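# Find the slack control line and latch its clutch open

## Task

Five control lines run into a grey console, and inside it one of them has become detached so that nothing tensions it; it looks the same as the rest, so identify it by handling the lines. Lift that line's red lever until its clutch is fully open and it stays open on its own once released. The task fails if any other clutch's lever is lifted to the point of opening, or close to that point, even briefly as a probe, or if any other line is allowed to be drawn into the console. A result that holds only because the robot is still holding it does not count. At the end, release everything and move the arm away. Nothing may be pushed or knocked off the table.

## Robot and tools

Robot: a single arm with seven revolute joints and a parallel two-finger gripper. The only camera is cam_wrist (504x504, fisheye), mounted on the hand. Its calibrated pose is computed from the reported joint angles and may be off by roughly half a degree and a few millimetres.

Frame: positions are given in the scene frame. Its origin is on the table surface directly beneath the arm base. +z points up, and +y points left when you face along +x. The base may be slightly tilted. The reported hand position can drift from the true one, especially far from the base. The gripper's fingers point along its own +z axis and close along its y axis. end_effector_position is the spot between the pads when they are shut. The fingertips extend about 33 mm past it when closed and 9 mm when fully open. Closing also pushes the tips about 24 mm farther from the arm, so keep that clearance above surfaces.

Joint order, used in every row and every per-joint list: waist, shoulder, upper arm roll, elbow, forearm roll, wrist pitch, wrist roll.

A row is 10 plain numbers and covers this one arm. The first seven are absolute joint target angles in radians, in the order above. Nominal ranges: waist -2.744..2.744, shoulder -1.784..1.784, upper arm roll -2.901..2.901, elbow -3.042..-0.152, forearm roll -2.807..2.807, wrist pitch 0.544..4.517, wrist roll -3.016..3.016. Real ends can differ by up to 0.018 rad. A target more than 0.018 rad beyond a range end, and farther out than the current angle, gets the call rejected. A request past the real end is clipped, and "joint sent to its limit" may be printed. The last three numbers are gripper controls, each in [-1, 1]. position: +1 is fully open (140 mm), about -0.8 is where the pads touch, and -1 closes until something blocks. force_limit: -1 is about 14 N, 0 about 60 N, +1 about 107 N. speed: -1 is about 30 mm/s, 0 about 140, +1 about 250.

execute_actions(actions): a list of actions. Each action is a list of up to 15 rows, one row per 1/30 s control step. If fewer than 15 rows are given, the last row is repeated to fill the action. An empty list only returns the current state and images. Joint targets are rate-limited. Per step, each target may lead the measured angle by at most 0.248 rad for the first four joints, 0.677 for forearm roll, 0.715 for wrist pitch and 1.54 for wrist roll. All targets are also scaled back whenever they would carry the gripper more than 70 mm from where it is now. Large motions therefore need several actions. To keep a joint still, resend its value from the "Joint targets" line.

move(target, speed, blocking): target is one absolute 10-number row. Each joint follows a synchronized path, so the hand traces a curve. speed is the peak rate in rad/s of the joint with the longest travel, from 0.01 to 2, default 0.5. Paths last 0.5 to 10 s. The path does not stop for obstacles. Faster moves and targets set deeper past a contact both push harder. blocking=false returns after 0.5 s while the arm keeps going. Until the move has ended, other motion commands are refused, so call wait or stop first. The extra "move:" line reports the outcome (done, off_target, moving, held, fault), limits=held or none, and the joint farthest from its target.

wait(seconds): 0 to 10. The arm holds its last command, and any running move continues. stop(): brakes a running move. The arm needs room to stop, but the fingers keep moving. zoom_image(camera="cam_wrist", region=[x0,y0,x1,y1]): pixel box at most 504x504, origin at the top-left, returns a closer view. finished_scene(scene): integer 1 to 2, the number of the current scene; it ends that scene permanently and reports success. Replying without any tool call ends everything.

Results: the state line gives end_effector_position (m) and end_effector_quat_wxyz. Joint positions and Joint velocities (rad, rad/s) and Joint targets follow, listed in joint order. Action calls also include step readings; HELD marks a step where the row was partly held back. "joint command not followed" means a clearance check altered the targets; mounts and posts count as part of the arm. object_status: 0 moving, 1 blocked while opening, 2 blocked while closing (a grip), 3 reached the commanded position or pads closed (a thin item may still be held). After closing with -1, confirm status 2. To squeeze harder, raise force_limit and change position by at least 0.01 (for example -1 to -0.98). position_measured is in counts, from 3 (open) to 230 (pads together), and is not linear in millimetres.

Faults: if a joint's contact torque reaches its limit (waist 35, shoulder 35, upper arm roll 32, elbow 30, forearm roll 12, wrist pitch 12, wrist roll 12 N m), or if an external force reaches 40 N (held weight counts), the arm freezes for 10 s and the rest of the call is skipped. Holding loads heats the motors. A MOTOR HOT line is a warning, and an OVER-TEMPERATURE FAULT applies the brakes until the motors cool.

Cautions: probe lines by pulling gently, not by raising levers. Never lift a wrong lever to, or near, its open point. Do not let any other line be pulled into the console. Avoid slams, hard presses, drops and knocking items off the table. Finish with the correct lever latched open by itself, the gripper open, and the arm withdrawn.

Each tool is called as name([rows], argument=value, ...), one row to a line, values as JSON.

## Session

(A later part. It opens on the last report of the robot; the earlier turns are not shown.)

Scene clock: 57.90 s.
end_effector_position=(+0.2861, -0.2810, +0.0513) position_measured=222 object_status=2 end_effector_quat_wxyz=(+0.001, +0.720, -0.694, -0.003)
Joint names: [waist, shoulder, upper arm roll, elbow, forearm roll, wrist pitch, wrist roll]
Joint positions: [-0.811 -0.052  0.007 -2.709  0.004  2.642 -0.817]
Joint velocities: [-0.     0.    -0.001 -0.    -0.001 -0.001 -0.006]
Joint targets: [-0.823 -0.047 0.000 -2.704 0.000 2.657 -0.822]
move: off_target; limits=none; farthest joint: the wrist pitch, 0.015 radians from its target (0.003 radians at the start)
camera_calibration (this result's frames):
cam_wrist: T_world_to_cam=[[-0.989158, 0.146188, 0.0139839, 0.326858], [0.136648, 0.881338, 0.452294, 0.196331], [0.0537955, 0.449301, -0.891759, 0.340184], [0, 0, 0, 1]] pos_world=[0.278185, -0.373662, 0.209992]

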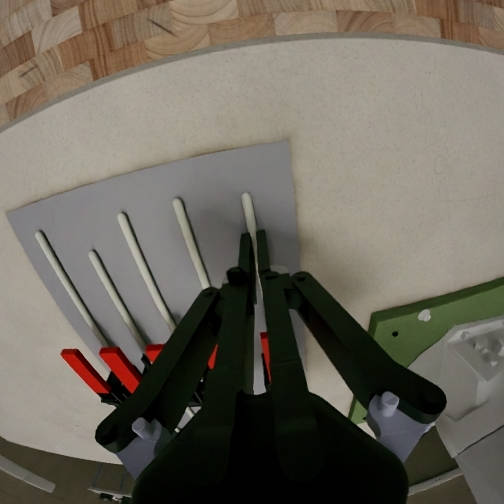

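move(target=[-0.806,-0.064,0,-2.726,0,2.662,-0.805,-0.45,-1,0], speed=0.05)

move(target=[-0.806,-0.353,0,-2.637,0,2.284,-0.805,-0.45,-1,0], speed=0.4)

move(target=[0.03,-0.353,0,-2.637,0,2.284,0.03,0.3,-1,0], speed=0.6)

Scene clock: 61.57 s.
end_effector_position=(+0.2846, -0.2805, +0.0515) position_measured=186 object_status=3 end_effector_quat_wxyz=(+0.001, +0.717, -0.697, +0.003)
Joint names: [waist, shoulder, upper arm roll, elbow, forearm roll, wrist pitch, wrist roll]
Joint positions: [-0.808 -0.062  0.002 -2.725  0.004  2.659 -0.81 ]
Joint velocities: [ 0.001 -0.    -0.001 -0.    -0.     0.005  0.007]
Joint targets: [-0.806 -0.064 0.000 -2.726 0.000 2.662 -0.805]
move: done; limits=none; farthest joint: the wrist roll, 0.005 radians from its target (0.013 radians at the start)
camera_calibration (this result's frames):
cam_wrist: T_world_to_cam=[[-0.987944, 0.154744, 0.00447125, 0.327904], [0.140441, 0.88373, 0.446428, 0.195957], [0.0651308, 0.441674, -0.894809, 0.335035], [0, 0, 0, 1]] pos_world=[0.27461, -0.37189, 0.210845]

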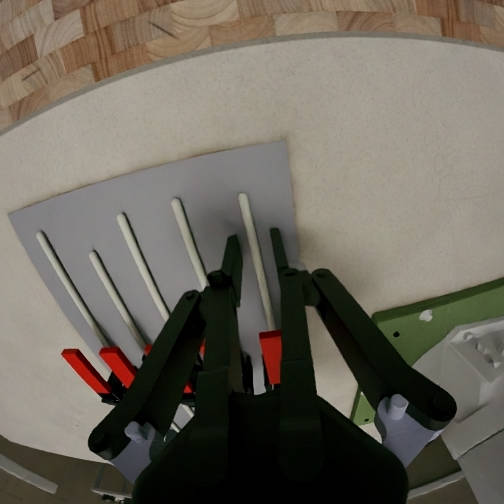

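Scene clock: 63.30 s.
end_effector_position=(+0.2851, -0.2801, +0.1697) position_measured=186 object_status=3 end_effector_quat_wxyz=(+0.001, +0.717, -0.697, +0.005)
Joint names: [waist, shoulder, upper arm roll, elbow, forearm roll, wrist pitch, wrist roll]
Joint positions: [-0.808 -0.352  0.002 -2.637  0.004  2.287 -0.808]
Joint velocities: [-0.     0.001  0.001  0.001  0.    -0.004  0.001]
Joint targets: [-0.806 -0.353 0.000 -2.637 0.000 2.284 -0.805]
move: done; limits=none; farthest joint: the forearm roll, 0.004 radians from its target (0.004 radians at the start)
camera_calibration (this result's frames):
cam_wrist: T_world_to_cam=[[-0.987833, 0.155517, 0.000879876, 0.328534], [0.139678, 0.884708, 0.444726, 0.143486], [0.0683841, 0.439437, -0.895666, 0.439128], [0, 0, 0, 1]] pos_world=[0.274466, -0.371005, 0.329211]

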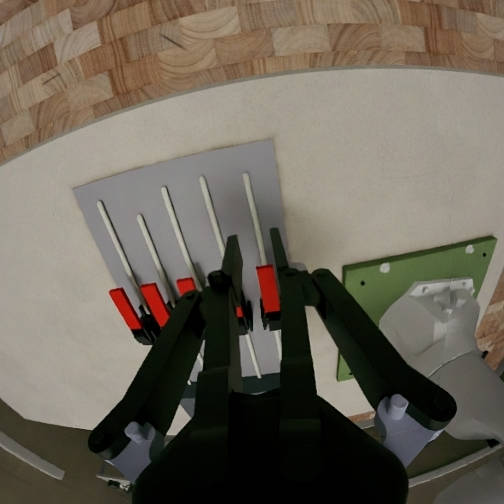

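Scene clock: 66.17 s.
end_effector_position=(+0.3995, +0.0246, +0.1675) position_measured=91 object_status=3 end_effector_quat_wxyz=(+0.001, +0.718, -0.697, +0.004)
Joint names: [waist, shoulder, upper arm roll, elbow, forearm roll, wrist pitch, wrist roll]
Joint positions: [ 0.028 -0.352  0.002 -2.637  0.004  2.286  0.025]
Joint velocities: [ 0.    -0.    -0.002  0.     0.001  0.001  0.005]
Joint targets: [0.030 -0.353 0.000 -2.637 0.000 2.284 0.030]
move: done; limits=none; farthest joint: the wrist roll, 0.005 radians from its target (0.838 radians at the start)
camera_calibration (this result's frames):
cam_wrist: T_world_to_cam=[[-0.988243, 0.15286, 0.0030864, 0.394004], [0.138206, 0.884506, 0.445587, -0.140624], [0.0653827, 0.440775, -0.895233, 0.296583], [0, 0, 0, 1]] pos_world=[0.389416, -0.0665717, 0.326955]

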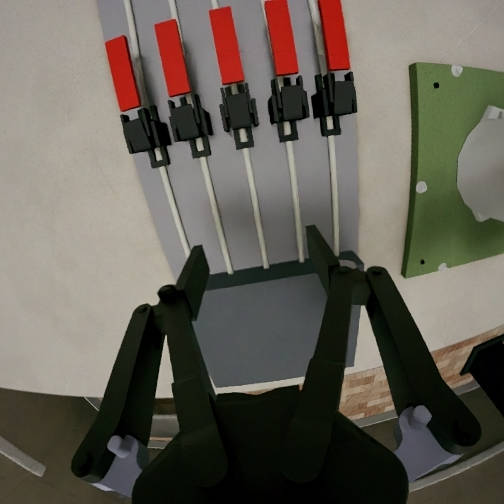

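move(target=[0.005,-0.108,0,-2.631,0,2.523,0.03,0.3,-1,0], speed=0.3)

move(target=[0.005,-0.012,0,-2.644,0,2.632,0.03,0.3,-1,0], speed=0.1)

move(target=[0.005,-0.012,0,-2.644,0,2.632,0.03,-0.4,-1,-1])

Scene clock: 68.10 s.
end_effector_position=(+0.4241, +0.0162, +0.0900) position_measured=91 object_status=3 end_effector_quat_wxyz=(+0.002, +0.709, -0.705, +0.003)
Joint names: [waist, shoulder, upper arm roll, elbow, forearm roll, wrist pitch, wrist roll]
Joint positions: [ 0.007 -0.11   0.002 -2.632  0.003  2.52   0.027]
Joint velocities: [0.001 0.001 0.    0.    0.    0.004 0.002]
Joint targets: [0.005 -0.108 0.000 -2.631 0.000 2.523 0.030]
move: done; limits=none; farthest joint: the forearm roll, 0.003 radians from its target (0.004 radians at the start)
camera_calibration (this result's frames):
cam_wrist: T_world_to_cam=[[-0.984415, 0.175776, 0.00542279, 0.417714], [0.159787, 0.881142, 0.445036, -0.11114], [0.0734484, 0.438967, -0.895496, 0.225896], [0, 0, 0, 1]] pos_world=[0.412371, -0.0746549, 0.249485]

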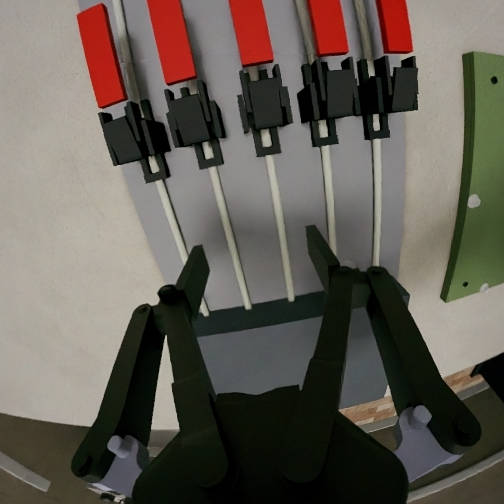

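Scene clock: 69.77 s.
end_effector_position=(+0.4257, +0.0159, +0.0547) position_measured=91 object_status=3 end_effector_quat_wxyz=(+0.001, +0.709, -0.705, +0.004)
Joint names: [waist, shoulder, upper arm roll, elbow, forearm roll, wrist pitch, wrist roll]
Joint positions: [ 0.007 -0.014  0.002 -2.643  0.003  2.629  0.027]
Joint velocities: [-0.001  0.    -0.     0.001 -0.002  0.004  0.   ]
Joint targets: [0.005 -0.012 0.000 -2.644 0.000 2.632 0.030]
move: done; limits=none; farthest joint: the forearm roll, 0.003 radians from its target (0.003 radians at the start)
camera_calibration (this result's frames):
cam_wrist: T_world_to_cam=[[-0.984379, 0.176028, 0.00344974, 0.41962], [0.159129, 0.881147, 0.445261, -0.0951114], [0.0753388, 0.438855, -0.895394, 0.19351], [0, 0, 0, 1]] pos_world=[0.413621, -0.0749804, 0.214169]

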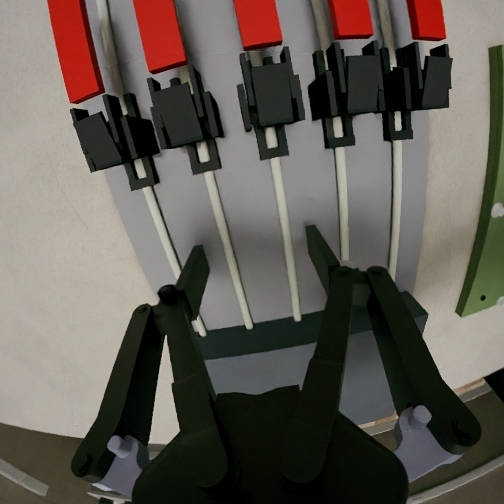

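Scene clock: 71.77 s.
end_effector_position=(+0.4262, +0.0159, +0.0547) position_measured=179 object_status=0 end_effector_quat_wxyz=(+0.001, +0.709, -0.705, +0.004)
Joint names: [waist, shoulder, upper arm roll, elbow, forearm roll, wrist pitch, wrist roll]
Joint positions: [ 0.007 -0.013  0.002 -2.643  0.003  2.631  0.027]
Joint velocities: [-0.    -0.001  0.     0.    -0.     0.002  0.   ]
Joint targets: [0.005 -0.012 0.000 -2.644 0.000 2.632 0.030]
move: done; limits=none; farthest joint: the forearm roll, 0.003 radians from its target (0.003 radians at the start)
camera_calibration (this result's frames):
cam_wrist: T_world_to_cam=[[-0.984354, 0.176189, 0.00195774, 0.42016], [0.158594, 0.881102, 0.445542, -0.094978], [0.0767745, 0.438882, -0.895259, 0.192924], [0, 0, 0, 1]] pos_world=[0.413837, -0.075013, 0.214211]

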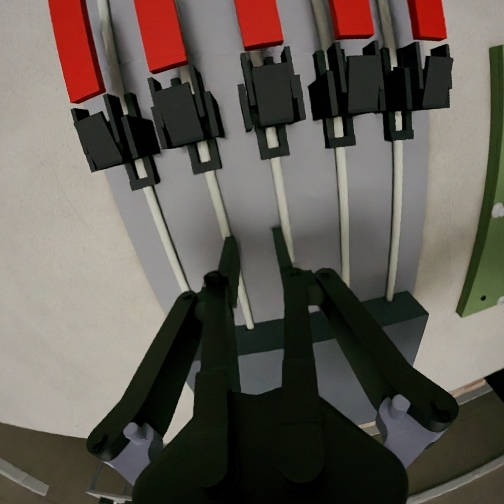

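move(target=[0.005,-0.012,0,-2.644,0,2.632,0.03,0.2,-1,0])

move(target=[0.005,0.008,0,-2.645,0,2.653,0.03,0.2,-1,0], speed=0.05)

move(target=[0.005,0.008,0,-2.645,0,2.653,0.03,-0.3,-1,-1])

Scene clock: 72.70 s.
end_effector_position=(+0.4262, +0.0159, +0.0547) position_measured=104 object_status=3 end_effector_quat_wxyz=(+0.001, +0.709, -0.705, +0.004)
Joint names: [waist, shoulder, upper arm roll, elbow, forearm roll, wrist pitch, wrist roll]
Joint positions: [ 0.007 -0.013  0.002 -2.643  0.003  2.631  0.027]
Joint velocities: [ 0.001 -0.001 -0.    -0.    -0.001 -0.     0.   ]
Joint targets: [0.005 -0.012 0.000 -2.644 0.000 2.632 0.030]
move: done; limits=none; farthest joint: the forearm roll, 0.003 radians from its target (0.003 radians at the start)
camera_calibration (this result's frames):
cam_wrist: T_world_to_cam=[[-0.984352, 0.1762, 0.00199172, 0.420139], [0.158619, 0.881101, 0.445535, -0.0949672], [0.0767482, 0.438879, -0.895262, 0.192908], [0, 0, 0, 1]] pos_world=[0.413823, -0.0750161, 0.214178]

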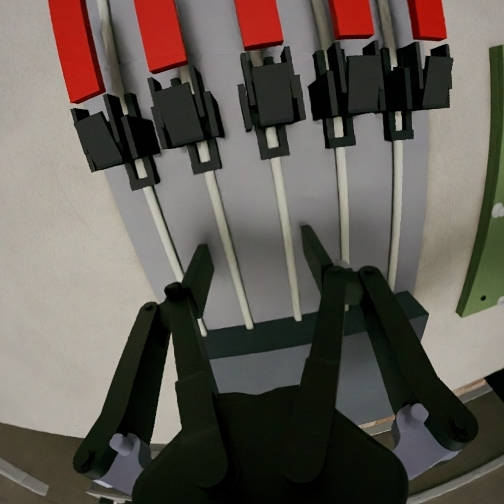

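Scene clock: 73.57 s.
end_effector_position=(+0.4259, +0.0158, +0.0477) position_measured=104 object_status=3 end_effector_quat_wxyz=(+0.001, +0.709, -0.705, +0.004)
Joint names: [waist, shoulder, upper arm roll, elbow, forearm roll, wrist pitch, wrist roll]
Joint positions: [ 0.007  0.006  0.002 -2.644  0.003  2.65   0.027]
Joint velocities: [-0.001  0.    -0.001 -0.     0.001  0.005 -0.001]
Joint targets: [0.005 0.008 0.000 -2.645 0.000 2.653 0.030]
move: done; limits=none; farthest joint: the forearm roll, 0.003 radians from its target (0.003 radians at the start)
camera_calibration (this result's frames):
cam_wrist: T_world_to_cam=[[-0.98434, 0.176252, 0.00327957, 0.419858], [0.159255, 0.881127, 0.445256, -0.0919918], [0.0755878, 0.438806, -0.895397, 0.187204], [0, 0, 0, 1]] pos_world=[0.413782, -0.0750908, 0.207205]

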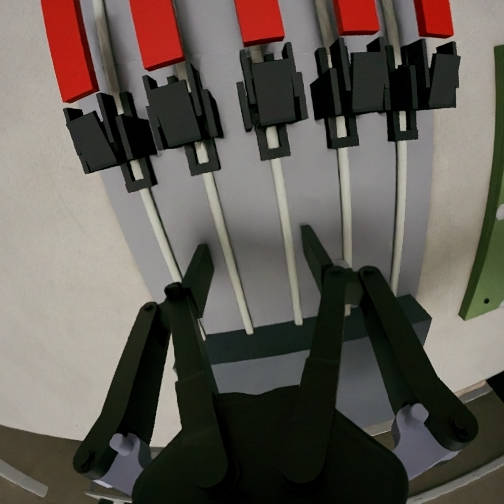

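Scene clock: 75.07 s.
end_effector_position=(+0.4257, +0.0153, +0.0475) position_measured=167 object_status=0 end_effector_quat_wxyz=(+0.001, +0.709, -0.705, +0.004)
Joint names: [waist, shoulder, upper arm roll, elbow, forearm roll, wrist pitch, wrist roll]
Joint positions: [ 0.006  0.007  0.001 -2.645  0.003  2.651  0.027]
Joint velocities: [-0.     0.001 -0.001  0.001  0.    -0.001 -0.   ]
Joint targets: [0.005 0.008 0.000 -2.645 0.000 2.653 0.030]
move: done; limits=none; farthest joint: the forearm roll, 0.003 radians from its target (0.003 radians at the start)
camera_calibration (this result's frames):
cam_wrist: T_world_to_cam=[[-0.984173, 0.177176, 0.0034168, 0.419655], [0.160152, 0.881026, 0.445134, -0.0917974], [0.0758566, 0.438636, -0.895458, 0.187154], [0, 0, 0, 1]] pos_world=[0.413518, -0.0755691, 0.207016]

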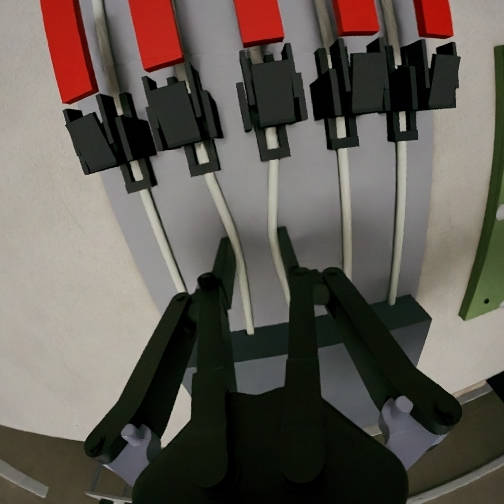

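Both deflect; see which springs back.

move(target=[0.005,0.008,0,-2.645,0,2.653,0.03,0.2,-1,-0.5])

Scene clock: 75.87 s.
end_effector_position=(+0.4258, +0.0153, +0.0475) position_measured=104 object_status=3 end_effector_quat_wxyz=(+0.001, +0.709, -0.705, +0.004)
Joint names: [waist, shoulder, upper arm roll, elbow, forearm roll, wrist pitch, wrist roll]
Joint positions: [ 0.006  0.007  0.001 -2.645  0.003  2.651  0.027]
Joint velocities: [-0.001  0.001 -0.001 -0.001 -0.001 -0.001  0.001]
Joint targets: [0.005 0.008 0.000 -2.645 0.000 2.653 0.030]
move: done; limits=none; farthest joint: the forearm roll, 0.003 radians from its target (0.003 radians at the start)
camera_calibration (this result's frames):
cam_wrist: T_world_to_cam=[[-0.984174, 0.177175, 0.0033045, 0.419689], [0.1601, 0.881025, 0.445155, -0.0917654], [0.0759589, 0.438639, -0.895448, 0.187075], [0, 0, 0, 1]] pos_world=[0.413529, -0.0755692, 0.206979]

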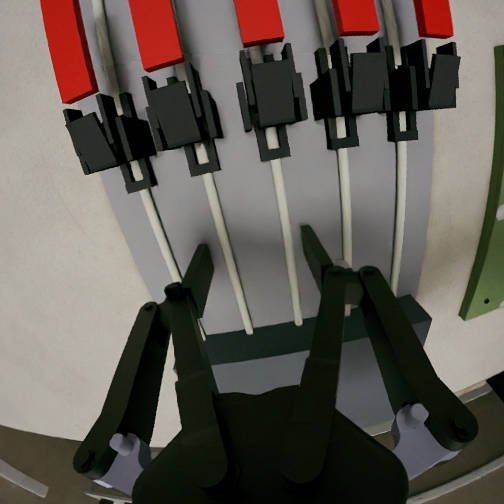

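move(target=[0.005,0.031,0,-2.646,0,2.677,0.03,0.6,-1,0.5], speed=0.03)

move(target=[0.005,0.095,0,-2.556,0,2.65,0.03,0.6,-1,0.5], speed=0.07)

move(target=[0.005,-0.031,0,-2.729,0,2.698,0.03,0.6,-1,0.5], speed=0.08)

move(target=[0.005,0.031,0,-2.646,0,2.677,0.03,0.6,-1,0.5], speed=0.08)

Scene clock: 77.57 s.
end_effector_position=(+0.4260, +0.0152, +0.0397) position_measured=53 object_status=3 end_effector_quat_wxyz=(+0.001, +0.709, -0.705, +0.004)
Joint names: [waist, shoulder, upper arm roll, elbow, forearm roll, wrist pitch, wrist roll]
Joint positions: [ 0.006  0.029  0.001 -2.645  0.003  2.674  0.027]
Joint velocities: [-0.001  0.     0.    -0.     0.     0.004  0.001]
Joint targets: [0.005 0.031 0.000 -2.646 0.000 2.677 0.030]
move: done; limits=none; farthest joint: the forearm roll, 0.003 radians from its target (0.003 radians at the start)
camera_calibration (this result's frames):
cam_wrist: T_world_to_cam=[[-0.984168, 0.17721, 0.00319369, 0.419954], [0.160084, 0.881037, 0.445137, -0.0882691], [0.0760687, 0.4386, -0.895457, 0.180091], [0, 0, 0, 1]] pos_world=[0.413736, -0.0756393, 0.199214]

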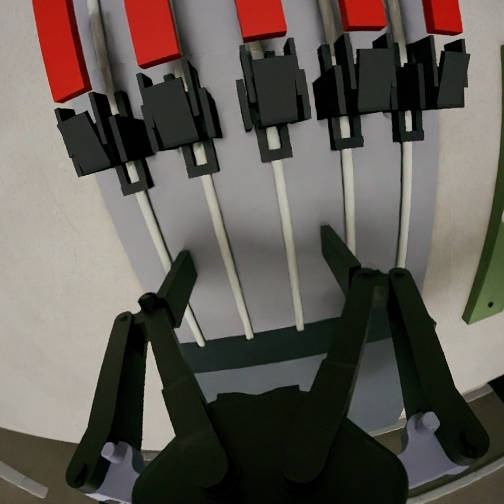

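Scene clock: 79.13 s.
end_effector_position=(+0.4536, +0.0162, +0.0395) position_measured=53 object_status=3 end_effector_quat_wxyz=(+0.000, +0.709, -0.705, +0.005)
Joint names: [waist, shoulder, upper arm roll, elbow, forearm roll, wrist pitch, wrist roll]
Joint positions: [ 0.006  0.093  0.001 -2.557  0.003  2.652  0.027]
Joint velocities: [-0.     0.     0.     0.001 -0.    -0.005 -0.   ]
Joint targets: [0.005 0.095 0.000 -2.556 0.000 2.650 0.030]
move: done; limits=none; farthest joint: the forearm roll, 0.003 radians from its target (0.003 radians at the start)
camera_calibration (this result's frames):
cam_wrist: T_world_to_cam=[[-0.984181, 0.177164, 0.00130209, 0.44703], [0.159172, 0.880958, 0.445621, -0.0930763], [0.0778007, 0.438779, -0.895221, 0.176568], [0, 0, 0, 1]] pos_world=[0.441037, -0.0746755, 0.198962]

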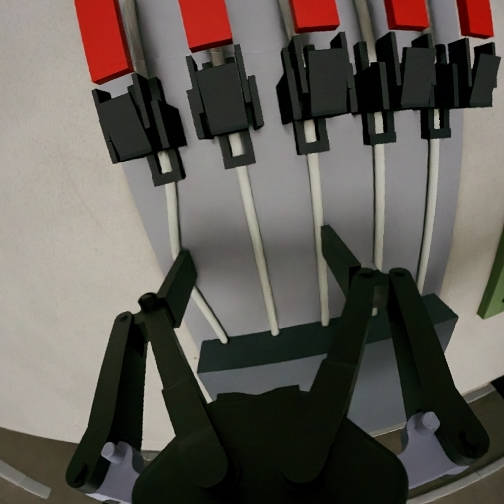

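Scene clock: 81.60 s.
end_effector_position=(+0.3992, +0.0142, +0.0384) position_measured=53 object_status=3 end_effector_quat_wxyz=(+0.002, +0.709, -0.705, +0.003)
Joint names: [waist, shoulder, upper arm roll, elbow, forearm roll, wrist pitch, wrist roll]
Joint positions: [ 0.006 -0.029  0.001 -2.728  0.003  2.696  0.027]
Joint velocities: [-0.001 -0.     0.    -0.001  0.001  0.003 -0.   ]
Joint targets: [0.005 -0.031 0.000 -2.729 0.000 2.698 0.030]
move: done; limits=none; farthest joint: the forearm roll, 0.003 radians from its target (0.003 radians at the start)
camera_calibration (this result's frames):
cam_wrist: T_world_to_cam=[[-0.984146, 0.177266, 0.00570299, 0.393692], [0.161285, 0.881123, 0.444533, -0.0830127], [0.0737758, 0.438406, -0.895744, 0.182345], [0, 0, 0, 1]] pos_world=[0.387386, -0.076585, 0.197991]

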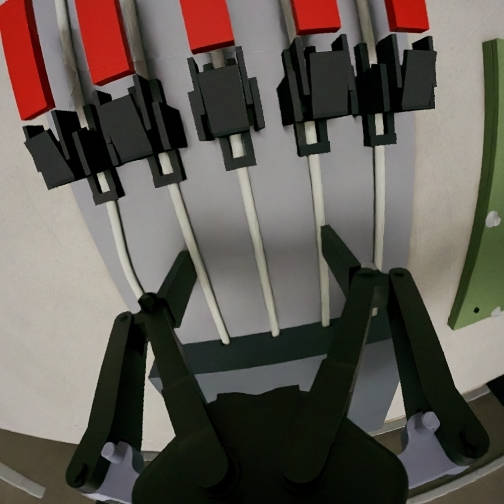

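Scene clock: 82.97 s.
end_effector_position=(+0.4262, +0.0152, +0.0394) position_measured=53 object_status=3 end_effector_quat_wxyz=(+0.000, +0.709, -0.705, +0.005)
Joint names: [waist, shoulder, upper arm roll, elbow, forearm roll, wrist pitch, wrist roll]
Joint positions: [ 0.006  0.029  0.001 -2.647  0.003  2.679  0.027]
Joint velocities: [ 0.     0.001 -0.     0.    -0.001 -0.003  0.   ]
Joint targets: [0.005 0.031 0.000 -2.646 0.000 2.677 0.030]
move: done; limits=none; farthest joint: the forearm roll, 0.003 radians from its target (0.003 radians at the start)
camera_calibration (this result's frames):
cam_wrist: T_world_to_cam=[[-0.984176, 0.177196, 0.000335572, 0.420269], [0.158772, 0.881001, 0.445677, -0.0876258], [0.0786765, 0.438678, -0.895194, 0.178682], [0, 0, 0, 1]] pos_world=[0.413473, -0.0756551, 0.198867]

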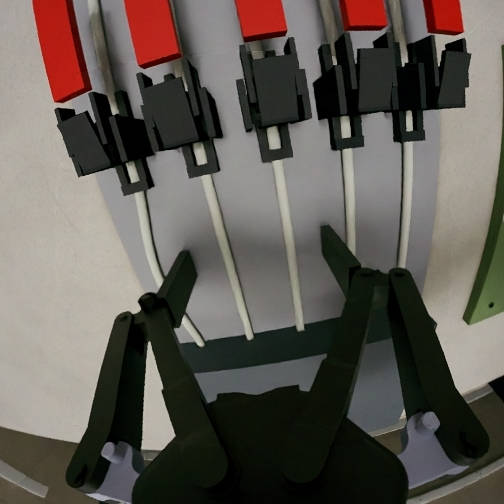

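move(target=[0.005,-0.3,0,-2.6,0,2.3,0.03,0.6,-1,0.5], speed=0.35)

move(target=[-0.398,0.11,0,-2.203,0,2.314,-0.385,-0.25,-1,0], speed=0.4)

Scene clock: 85.53 s.
end_effector_position=(+0.4144, +0.0161, +0.1635) position_measured=53 object_status=3 end_effector_quat_wxyz=(+0.000, +0.709, -0.705, +0.004)
Joint names: [waist, shoulder, upper arm roll, elbow, forearm roll, wrist pitch, wrist roll]
Joint positions: [ 0.006 -0.299  0.001 -2.6    0.003  2.303  0.027]
Joint velocities: [-0.     0.001  0.    -0.    -0.001 -0.004  0.   ]
Joint targets: [0.005 -0.300 0.000 -2.600 0.000 2.300 0.030]
move: done; limits=none; farthest joint: the forearm roll, 0.003 radians from its target (0.003 radians at the start)
camera_calibration (this result's frames):
cam_wrist: T_world_to_cam=[[-0.984293, 0.176528, 0.0020697, 0.408237], [0.158914, 0.880853, 0.445919, -0.141991], [0.0768943, 0.439244, -0.895071, 0.290964], [0, 0, 0, 1]] pos_world=[0.402016, -0.0747968, 0.322905]

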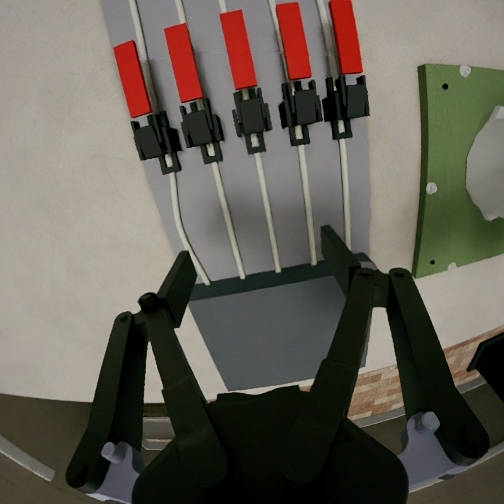

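Scene clock: 87.87 s.
end_effector_position=(+0.5057, -0.1953, +0.1406) position_measured=160 object_status=3 end_effector_quat_wxyz=(+0.001, +0.709, -0.705, +0.004)
Joint names: [waist, shoulder, upper arm roll, elbow, forearm roll, wrist pitch, wrist roll]
Joint positions: [-0.397  0.109 -0.002 -2.204  0.003  2.312 -0.38 ]
Joint velocities: [ 0.001  0.001 -0.    -0.    -0.    -0.001 -0.006]
Joint targets: [-0.398 0.110 0.000 -2.203 0.000 2.314 -0.385]
move: done; limits=none; farthest joint: the wrist roll, 0.005 radians from its target (0.412 radians at the start)
camera_calibration (this result's frames):
cam_wrist: T_world_to_cam=[[-0.984454, 0.175621, 0.00284476, 0.535228], [0.158448, 0.880966, 0.445862, 0.0401939], [0.0757968, 0.439381, -0.895097, 0.356963], [0, 0, 0, 1]] pos_world=[0.493482, -0.28625, 0.300073]

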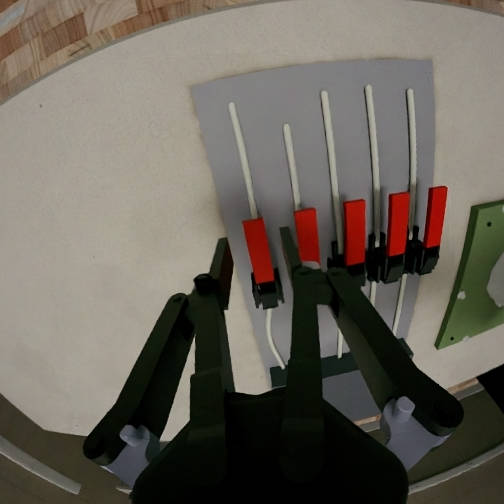

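move(target=[-0.385,0.2,0,-2.245,0,2.445,-0.372,-0.25,-1,0], speed=0.12)

move(target=[-0.385,0.2,0,-2.245,0,2.445,-0.372,-1,-1,-0.5])

Scene clock: 89.67 s.
end_effector_position=(+0.5060, -0.1903, +0.0864) position_measured=160 object_status=3 end_effector_quat_wxyz=(+0.001, +0.711, -0.703, +0.004)
Joint names: [waist, shoulder, upper arm roll, elbow, forearm roll, wrist pitch, wrist roll]
Joint positions: [-0.387  0.199 -0.002 -2.244  0.003  2.442 -0.376]
Joint velocities: [-0.001 -0.001 -0.     0.    -0.     0.006  0.001]
Joint targets: [-0.385 0.200 0.000 -2.245 0.000 2.445 -0.372]
move: done; limits=none; farthest joint: the wrist roll, 0.004 radians from its target (0.008 radians at the start)
camera_calibration (this result's frames):
cam_wrist: T_world_to_cam=[[-0.985371, 0.170389, 0.00345663, 0.534296], [0.154061, 0.881911, 0.44553, 0.0624145], [0.0728649, 0.439545, -0.89526, 0.307698], [0, 0, 0, 1]] pos_world=[0.494443, -0.281329, 0.245815]

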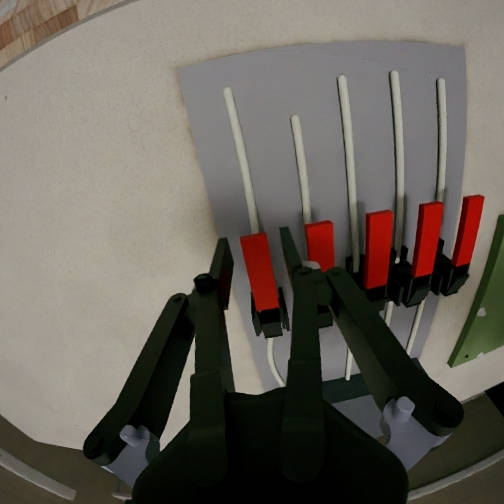

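Scene clock: 90.37 s.
end_effector_position=(+0.5057, -0.1904, +0.0864) position_measured=198 object_status=2 end_effector_quat_wxyz=(+0.001, +0.711, -0.703, +0.003)
Joint names: [waist, shoulder, upper arm roll, elbow, forearm roll, wrist pitch, wrist roll]
Joint positions: [-0.387  0.199 -0.002 -2.244  0.003  2.441 -0.375]
Joint velocities: [-0.     0.001 -0.001  0.001 -0.     0.    -0.001]
Joint targets: [-0.385 0.200 0.000 -2.245 0.000 2.445 -0.372]
move: done; limits=none; farthest joint: the wrist pitch, 0.004 radians from its target (0.003 radians at the start)
camera_calibration (this result's frames):
cam_wrist: T_world_to_cam=[[-0.98525, 0.171066, 0.00427957, 0.533936], [0.155028, 0.881737, 0.44554, 0.061955], [0.0724432, 0.439632, -0.895252, 0.307976], [0, 0, 0, 1]] pos_world=[0.494145, -0.281362, 0.245827]

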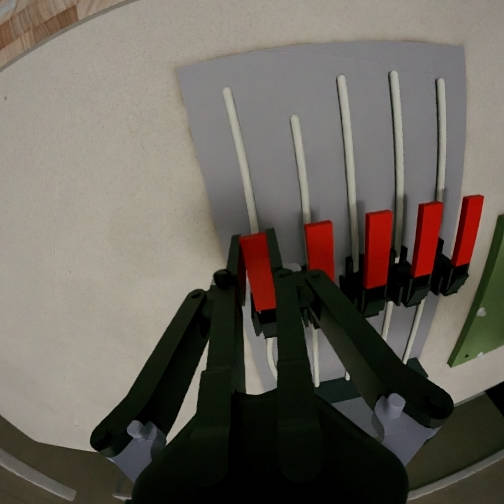

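move(target=[-0.381,0.163,0,-2.235,0,2.398,-0.368,-1,-1,-0.5], speed=0.04)

Scene clock: 91.93 s.
end_effector_position=(+0.5054, -0.1866, +0.1019) position_measured=198 object_status=2 end_effector_quat_wxyz=(+0.002, +0.710, -0.704, +0.002)
Joint names: [waist, shoulder, upper arm roll, elbow, forearm roll, wrist pitch, wrist roll]
Joint positions: [-0.382  0.168 -0.001 -2.238  0.003  2.401 -0.366]
Joint velocities: [-0.001 -0.     0.     0.001 -0.001 -0.001  0.003]
Joint targets: [-0.381 0.163 0.000 -2.235 0.000 2.398 -0.368]
move: done; limits=none; farthest joint: the shoulder, 0.005 radians from its target (0.036 radians at the start)
camera_calibration (this result's frames):
cam_wrist: T_world_to_cam=[[-0.984748, 0.173813, 0.00771048, 0.532836], [0.158929, 0.880618, 0.446378, 0.0495445], [0.0707963, 0.440795, -0.894811, 0.321221], [0, 0, 0, 1]] pos_world=[0.494094, -0.277837, 0.261209]

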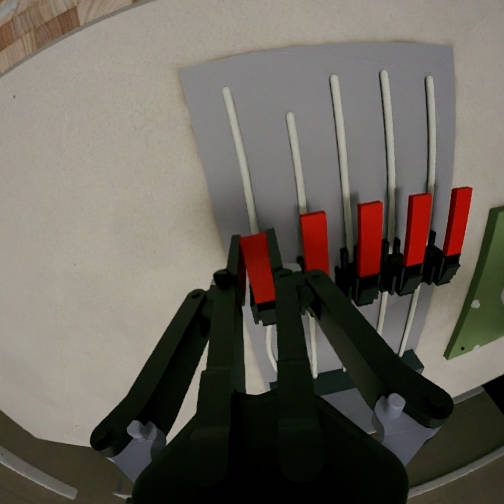

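move(target=[-0.361,0.112,0,-2.238,0,2.349,-0.348,-1,-1,-0.5], speed=0.04)

Scene clock: 93.90 s.
end_effector_position=(+0.5049, -0.1754, +0.1237) position_measured=198 object_status=2 end_effector_quat_wxyz=(+0.002, +0.709, -0.706, +0.002)
Joint names: [waist, shoulder, upper arm roll, elbow, forearm roll, wrist pitch, wrist roll]
Joint positions: [-0.363  0.119 -0.001 -2.24   0.003  2.354 -0.343]
Joint velocities: [-0.    -0.    -0.001 -0.001 -0.     0.     0.006]
Joint targets: [-0.361 0.112 0.000 -2.238 0.000 2.349 -0.348]
move: done; limits=none; farthest joint: the shoulder, 0.007 radians from its target (0.056 radians at the start)
camera_calibration (this result's frames):
cam_wrist: T_world_to_cam=[[-0.984002, 0.178016, 0.0071128, 0.530701], [0.162427, 0.879998, 0.446341, 0.0281693], [0.0731967, 0.440356, -0.894835, 0.334556], [0, 0, 0, 1]] pos_world=[0.493147, -0.266586, 0.283024]

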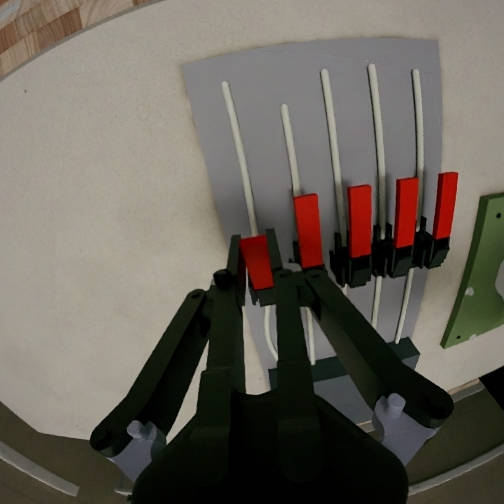

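move(target=[-0.32,0.062,0,-2.247,0,2.309,-0.307,-1,-1,-0.5], speed=0.04)

move(target=[-0.269,0.025,0,-2.262,0,2.287,-0.256,-1,-1,-0.5], speed=0.04)

Scene clock: 96.17 s.
end_effector_position=(+0.5046, -0.1560, +0.1438) position_measured=198 object_status=2 end_effector_quat_wxyz=(+0.002, +0.707, -0.708, +0.003)
Joint names: [waist, shoulder, upper arm roll, elbow, forearm roll, wrist pitch, wrist roll]
Joint positions: [-0.326  0.067 -0.003 -2.248  0.001  2.313 -0.301]
Joint velocities: [ 0.001 -0.     0.001 -0.001 -0.001 -0.     0.004]
Joint targets: [-0.320 0.062 0.000 -2.247 0.000 2.309 -0.307]
move: done; limits=none; farthest joint: the waist, 0.006 radians from its target (0.043 radians at the start)
camera_calibration (this result's frames):
cam_wrist: T_world_to_cam=[[-0.983018, 0.183433, 0.00536832, 0.52736], [0.166634, 0.879974, 0.444836, 0.000238542], [0.0768735, 0.438176, -0.895596, 0.341925], [0, 0, 0, 1]] pos_world=[0.492079, -0.246768, 0.30329]

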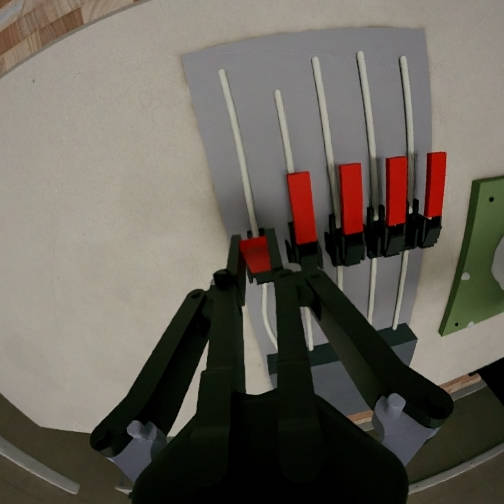

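Scene clock: 98.03 s.
end_effector_position=(+0.5043, -0.1351, +0.1558) position_measured=198 object_status=2 end_effector_quat_wxyz=(+0.003, +0.705, -0.709, +0.006)
Joint names: [waist, shoulder, upper arm roll, elbow, forearm roll, wrist pitch, wrist roll]
Joint positions: [-0.281  0.029 -0.008 -2.262 -0.004  2.291 -0.254]
Joint velocities: [-0.    -0.001 -0.002  0.001  0.001 -0.002  0.006]
Joint targets: [-0.269 0.025 0.000 -2.262 0.000 2.287 -0.256]
move: off_target; limits=none; farthest joint: the waist, 0.012 radians from its target (0.057 radians at the start)
camera_calibration (this result's frames):
cam_wrist: T_world_to_cam=[[-0.98229, 0.18735, 0.00249157, 0.523788], [0.169252, 0.88154, 0.440727, -0.0239879], [0.0803741, 0.433344, -0.897638, 0.341467], [0, 0, 0, 1]] pos_world=[0.491127, -0.224958, 0.31578]

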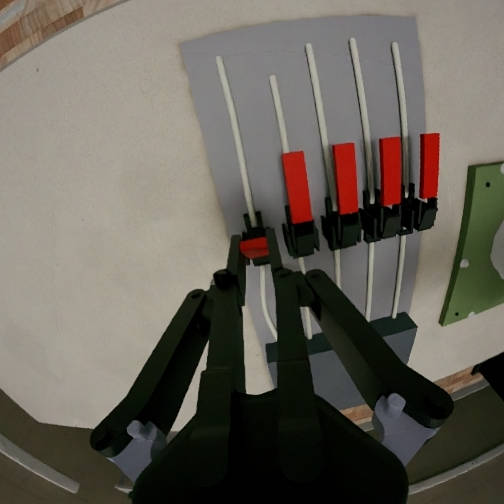

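move(target=[-0.25,0.01,0,-2.269,0,2.279,-0.237,-1,-1,-0.5], speed=0.03)

Scene clock: 99.63 s.
end_effector_position=(+0.5041, -0.1239, +0.1601) position_measured=198 object_status=2 end_effector_quat_wxyz=(+0.003, +0.705, -0.709, +0.006)
Joint names: [waist, shoulder, upper arm roll, elbow, forearm roll, wrist pitch, wrist roll]
Joint positions: [-0.26   0.014 -0.009 -2.269 -0.005  2.284 -0.233]
Joint velocities: [0.002 0.001 0.001 0.001 0.    0.    0.004]
Joint targets: [-0.250 0.010 0.000 -2.269 0.000 2.279 -0.237]
move: done; limits=none; farthest joint: the waist, 0.010 radians from its target (0.031 radians at the start)
camera_calibration (this result's frames):
cam_wrist: T_world_to_cam=[[-0.982433, 0.186611, 0.00132785, 0.521714], [0.168127, 0.881985, 0.440267, -0.0349734], [0.0809877, 0.432756, -0.897866, 0.340151], [0, 0, 0, 1]] pos_world=[0.490881, -0.213714, 0.320115]

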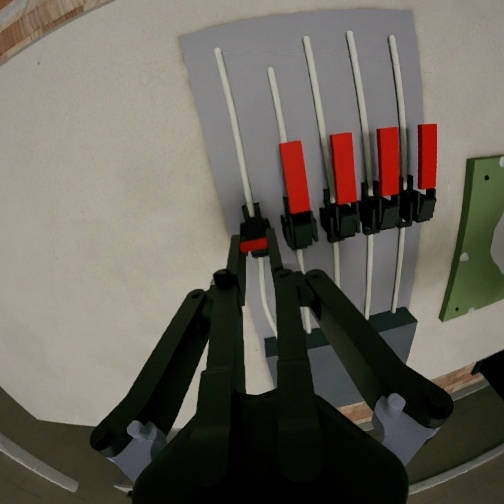

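move(target=[-0.22,-0.003,0,-2.274,0,2.271,-0.207,-1,-1,-0.5], speed=0.03)

move(target=[-0.19,-0.008,0,-2.28,0,2.272,-0.177,-1,-1,-0.5], speed=0.03)

Scene clock: 101.50 s.
end_effector_position=(+0.5041, -0.1086, +0.1635) position_measured=198 object_status=2 end_effector_quat_wxyz=(+0.003, +0.705, -0.709, +0.005)
Joint names: [waist, shoulder, upper arm roll, elbow, forearm roll, wrist pitch, wrist roll]
Joint positions: [-0.23   0.001 -0.009 -2.274 -0.005  2.274 -0.203]
Joint velocities: [ 0.001 -0.    -0.     0.001  0.001 -0.     0.006]
Joint targets: [-0.220 -0.003 0.000 -2.274 0.000 2.271 -0.207]
move: done; limits=none; farthest joint: the waist, 0.010 radians from its target (0.040 radians at the start)
camera_calibration (this result's frames):
cam_wrist: T_world_to_cam=[[-0.982192, 0.187848, 0.00361459, 0.518465], [0.170218, 0.881541, 0.440353, -0.0510895], [0.0795328, 0.433126, -0.897817, 0.337361], [0, 0, 0, 1]] pos_world=[0.491097, -0.198475, 0.323512]

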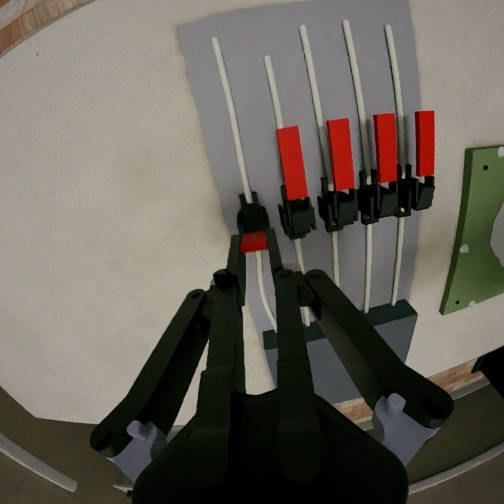

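Scene clock: 103.23 s.
end_effector_position=(+0.5042, -0.0940, +0.1645) position_measured=198 object_status=2 end_effector_quat_wxyz=(+0.004, +0.705, -0.709, +0.004)
Joint names: [waist, shoulder, upper arm roll, elbow, forearm roll, wrist pitch, wrist roll]
Joint positions: [-0.201 -0.007 -0.01  -2.28  -0.006  2.27  -0.174]
Joint velocities: [-0.001  0.     0.001  0.     0.001 -0.     0.006]
Joint targets: [-0.190 -0.008 0.000 -2.280 0.000 2.272 -0.177]
move: off_target; limits=none; farthest joint: the waist, 0.011 radians from its target (0.040 radians at the start)
camera_calibration (this result's frames):
cam_wrist: T_world_to_cam=[[-0.982047, 0.188543, 0.00590852, 0.515392], [0.171895, 0.881556, 0.439672, -0.0651461], [0.0776883, 0.432794, -0.898139, 0.332828], [0, 0, 0, 1]] pos_world=[0.491481, -0.18379, 0.324524]

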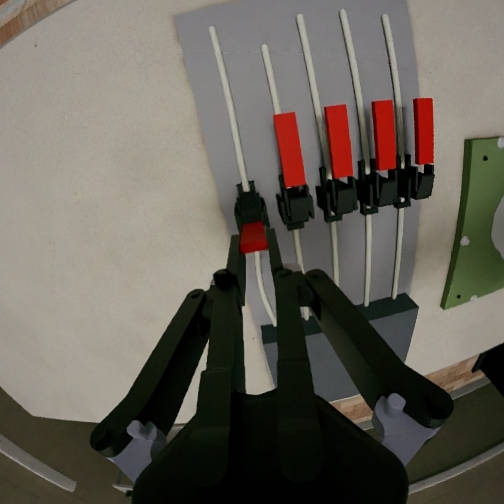

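Continue, descending slightly.

move(target=[-0.165,-0.004,0,-2.286,0,2.282,-0.152,-1,-1,-0.5], speed=0.03)

Scene clock: 104.87 s.
end_effector_position=(+0.5043, -0.0806, +0.1634) position_measured=198 object_status=2 end_effector_quat_wxyz=(+0.006, +0.706, -0.709, +0.004)
Joint names: [waist, shoulder, upper arm roll, elbow, forearm roll, wrist pitch, wrist roll]
Joint positions: [-0.176 -0.009 -0.01  -2.285 -0.007  2.269 -0.149]
Joint velocities: [ 0.001 -0.001 -0.001  0.001  0.    -0.     0.005]
Joint targets: [-0.165 -0.004 0.000 -2.286 0.000 2.282 -0.152]
move: off_target; limits=none; farthest joint: the wrist pitch, 0.013 radians from its target (0.012 radians at the start)
camera_calibration (this result's frames):
cam_wrist: T_world_to_cam=[[-0.982482, 0.186153, 0.00876161, 0.512586], [0.171067, 0.882212, 0.438677, -0.0758174], [0.0739314, 0.432491, -0.898602, 0.328012], [0, 0, 0, 1]] pos_world=[0.492326, -0.170394, 0.323521]

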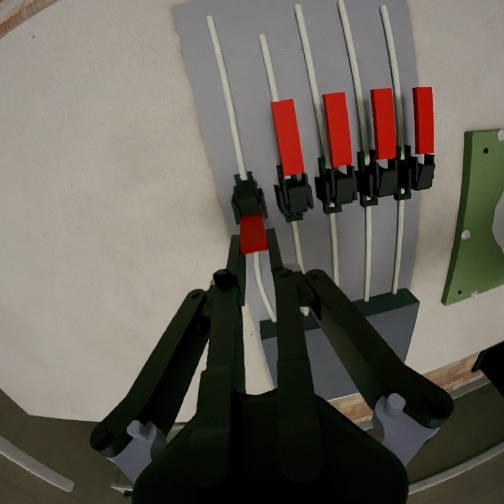

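move(target=[-0.145,-0.003,0,-2.292,0,2.285,-0.132,-1,-1,-0.5], speed=0.03)

Scene clock: 106.30 s.
end_effector_position=(+0.5043, -0.0706, +0.1615) position_measured=198 object_status=2 end_effector_quat_wxyz=(+0.006, +0.706, -0.708, +0.003)
Joint names: [waist, shoulder, upper arm roll, elbow, forearm roll, wrist pitch, wrist roll]
Joint positions: [-0.156 -0.01  -0.01  -2.29  -0.008  2.273 -0.129]
Joint velocities: [-0.001 -0.     0.    -0.    -0.     0.     0.005]
Joint targets: [-0.145 -0.003 0.000 -2.292 0.000 2.285 -0.132]
move: off_target; limits=none; farthest joint: the wrist pitch, 0.012 radians from its target (0.016 radians at the start)
camera_calibration (this result's frames):
cam_wrist: T_world_to_cam=[[-0.982476, 0.186116, 0.0100668, 0.510493], [0.171644, 0.882381, 0.438111, -0.0840598], [0.0726568, 0.432162, -0.898864, 0.322618], [0, 0, 0, 1]] pos_world=[0.492535, -0.160261, 0.321678]

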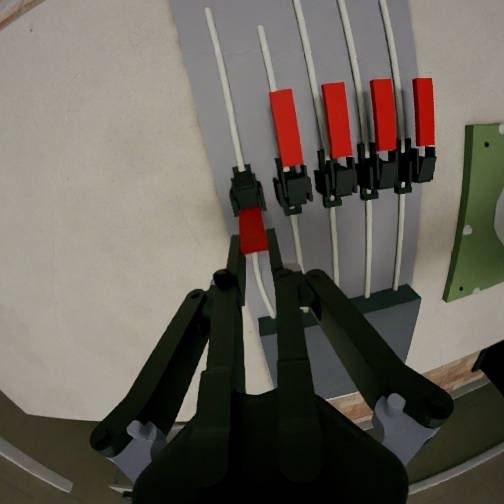

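move(target=[-0.127,0.001,0,-2.297,0,2.294,-0.114,-1,-1,-0.5], speed=0.03)

move(target=[-0.111,0.007,0,-2.302,0,2.305,-0.098,-1,-1,-0.5], speed=0.03)

Scene clock: 107.73 s.
end_effector_position=(+0.5043, -0.0597, +0.1582) position_measured=198 object_status=2 end_effector_quat_wxyz=(+0.007, +0.707, -0.707, +0.003)
Joint names: [waist, shoulder, upper arm roll, elbow, forearm roll, wrist pitch, wrist roll]
Joint positions: [-0.136 -0.007 -0.008 -2.296 -0.008  2.279 -0.112]
Joint velocities: [-0.001 -0.001  0.    -0.001  0.     0.001  0.006]
Joint targets: [-0.127 0.001 0.000 -2.297 0.000 2.294 -0.114]
move: off_target; limits=none; farthest joint: the wrist pitch, 0.015 radians from its target (0.021 radians at the start)
camera_calibration (this result's frames):
cam_wrist: T_world_to_cam=[[-0.983181, 0.182221, 0.0122923, 0.508301], [0.16915, 0.883141, 0.43755, -0.0908241], [0.068875, 0.43227, -0.89911, 0.316926], [0, 0, 0, 1]] pos_world=[0.493286, -0.14941, 0.318443]

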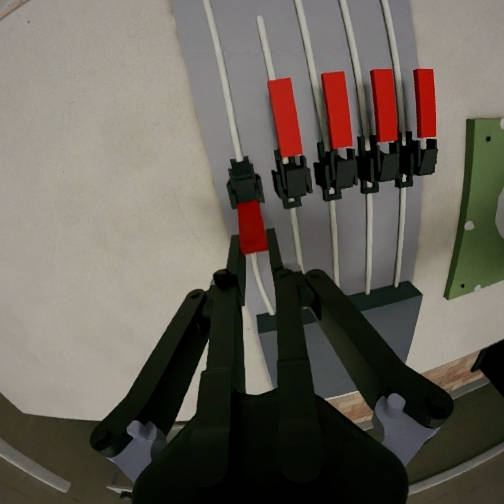

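Scene clock: 108.97 s.
end_effector_position=(+0.5043, -0.0494, +0.1538) position_measured=198 object_status=2 end_effector_quat_wxyz=(+0.008, +0.708, -0.706, +0.002)
Joint names: [waist, shoulder, upper arm roll, elbow, forearm roll, wrist pitch, wrist roll]
Joint positions: [-0.118 -0.002 -0.006 -2.301 -0.008  2.287 -0.096]
Joint velocities: [-0.001 -0.001  0.     0.001  0.     0.001  0.005]
Joint targets: [-0.111 0.007 0.000 -2.302 0.000 2.305 -0.098]
move: off_target; limits=none; farthest joint: the wrist pitch, 0.018 radians from its target (0.026 radians at the start)
camera_calibration (this result's frames):
cam_wrist: T_world_to_cam=[[-0.983851, 0.178388, 0.0146957, 0.506261], [0.166749, 0.88362, 0.437505, -0.0967941], [0.0650601, 0.43289, -0.899096, 0.310432], [0, 0, 0, 1]] pos_world=[0.494029, -0.139165, 0.314017]

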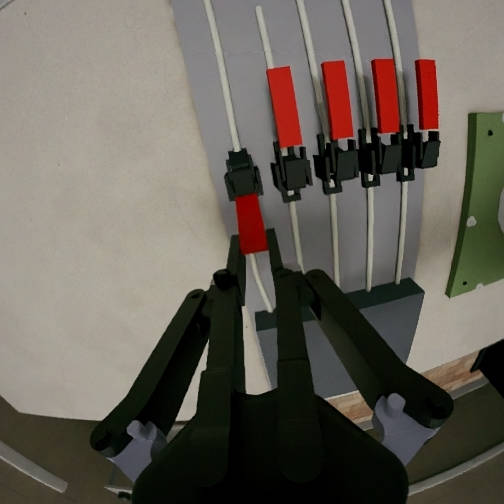

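move(target=[-0.093,0.014,0,-2.308,0,2.31,-0.08,-1,-1,-0.5], speed=0.03)

move(target=[-0.077,0.025,0,-2.314,0,2.325,-0.064,-1,-1,-0.5], speed=0.03)

Scene clock: 110.30 s.
end_effector_position=(+0.5042, -0.0386, +0.1478) position_measured=198 object_status=2 end_effector_quat_wxyz=(+0.009, +0.710, -0.704, +0.000)
Joint names: [waist, shoulder, upper arm roll, elbow, forearm roll, wrist pitch, wrist roll]
Joint positions: [-0.099  0.007 -0.005 -2.307 -0.007  2.298 -0.08 ]
Joint velocities: [-0.001 -0.     0.002 -0.     0.002  0.001  0.005]
Joint targets: [-0.093 0.014 0.000 -2.308 0.000 2.310 -0.080]
move: off_target; limits=none; farthest joint: the wrist pitch, 0.012 radians from its target (0.023 radians at the start)
camera_calibration (this result's frames):
cam_wrist: T_world_to_cam=[[-0.984518, 0.174351, 0.0180829, 0.504009], [0.164564, 0.883837, 0.437895, -0.102559], [0.060365, 0.434091, -0.898844, 0.302782], [0, 0, 0, 1]] pos_world=[0.494806, -0.128664, 0.30795]

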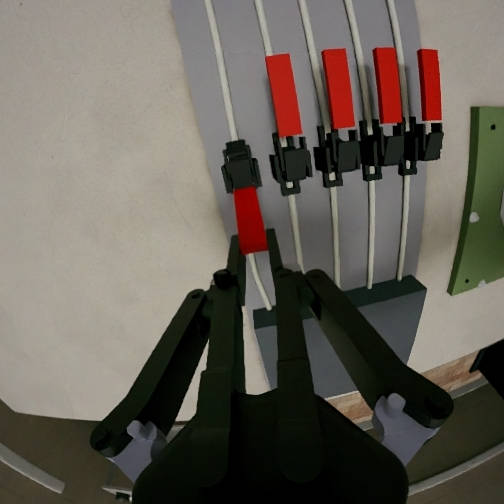

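Scene clock: 111.57 s.
end_effector_position=(+0.5042, -0.0288, +0.1406) position_measured=198 object_status=2 end_effector_quat_wxyz=(+0.009, +0.711, -0.704, -0.001)
Joint names: [waist, shoulder, upper arm roll, elbow, forearm roll, wrist pitch, wrist roll]
Joint positions: [-0.081  0.019 -0.004 -2.313 -0.005  2.313 -0.064]
Joint velocities: [-0.001 -0.     0.001 -0.001  0.     0.002  0.006]
Joint targets: [-0.077 0.025 0.000 -2.314 0.000 2.325 -0.064]
move: off_target; limits=none; farthest joint: the wrist pitch, 0.012 radians from its target (0.027 radians at the start)
camera_calibration (this result's frames):
cam_wrist: T_world_to_cam=[[-0.984777, 0.172621, 0.020412, 0.502194], [0.163985, 0.883657, 0.438475, -0.107886], [0.0576529, 0.435147, -0.898512, 0.293365], [0, 0, 0, 1]] pos_world=[0.495327, -0.119013, 0.300647]

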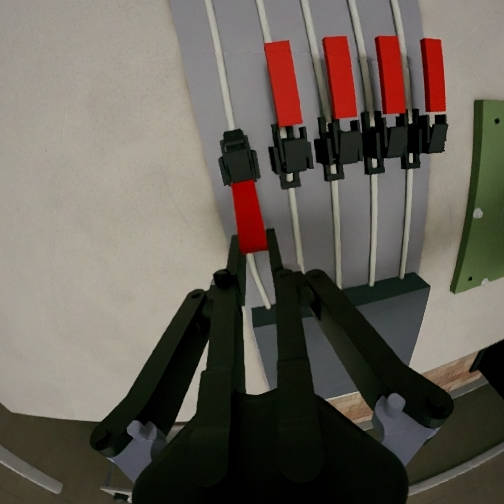

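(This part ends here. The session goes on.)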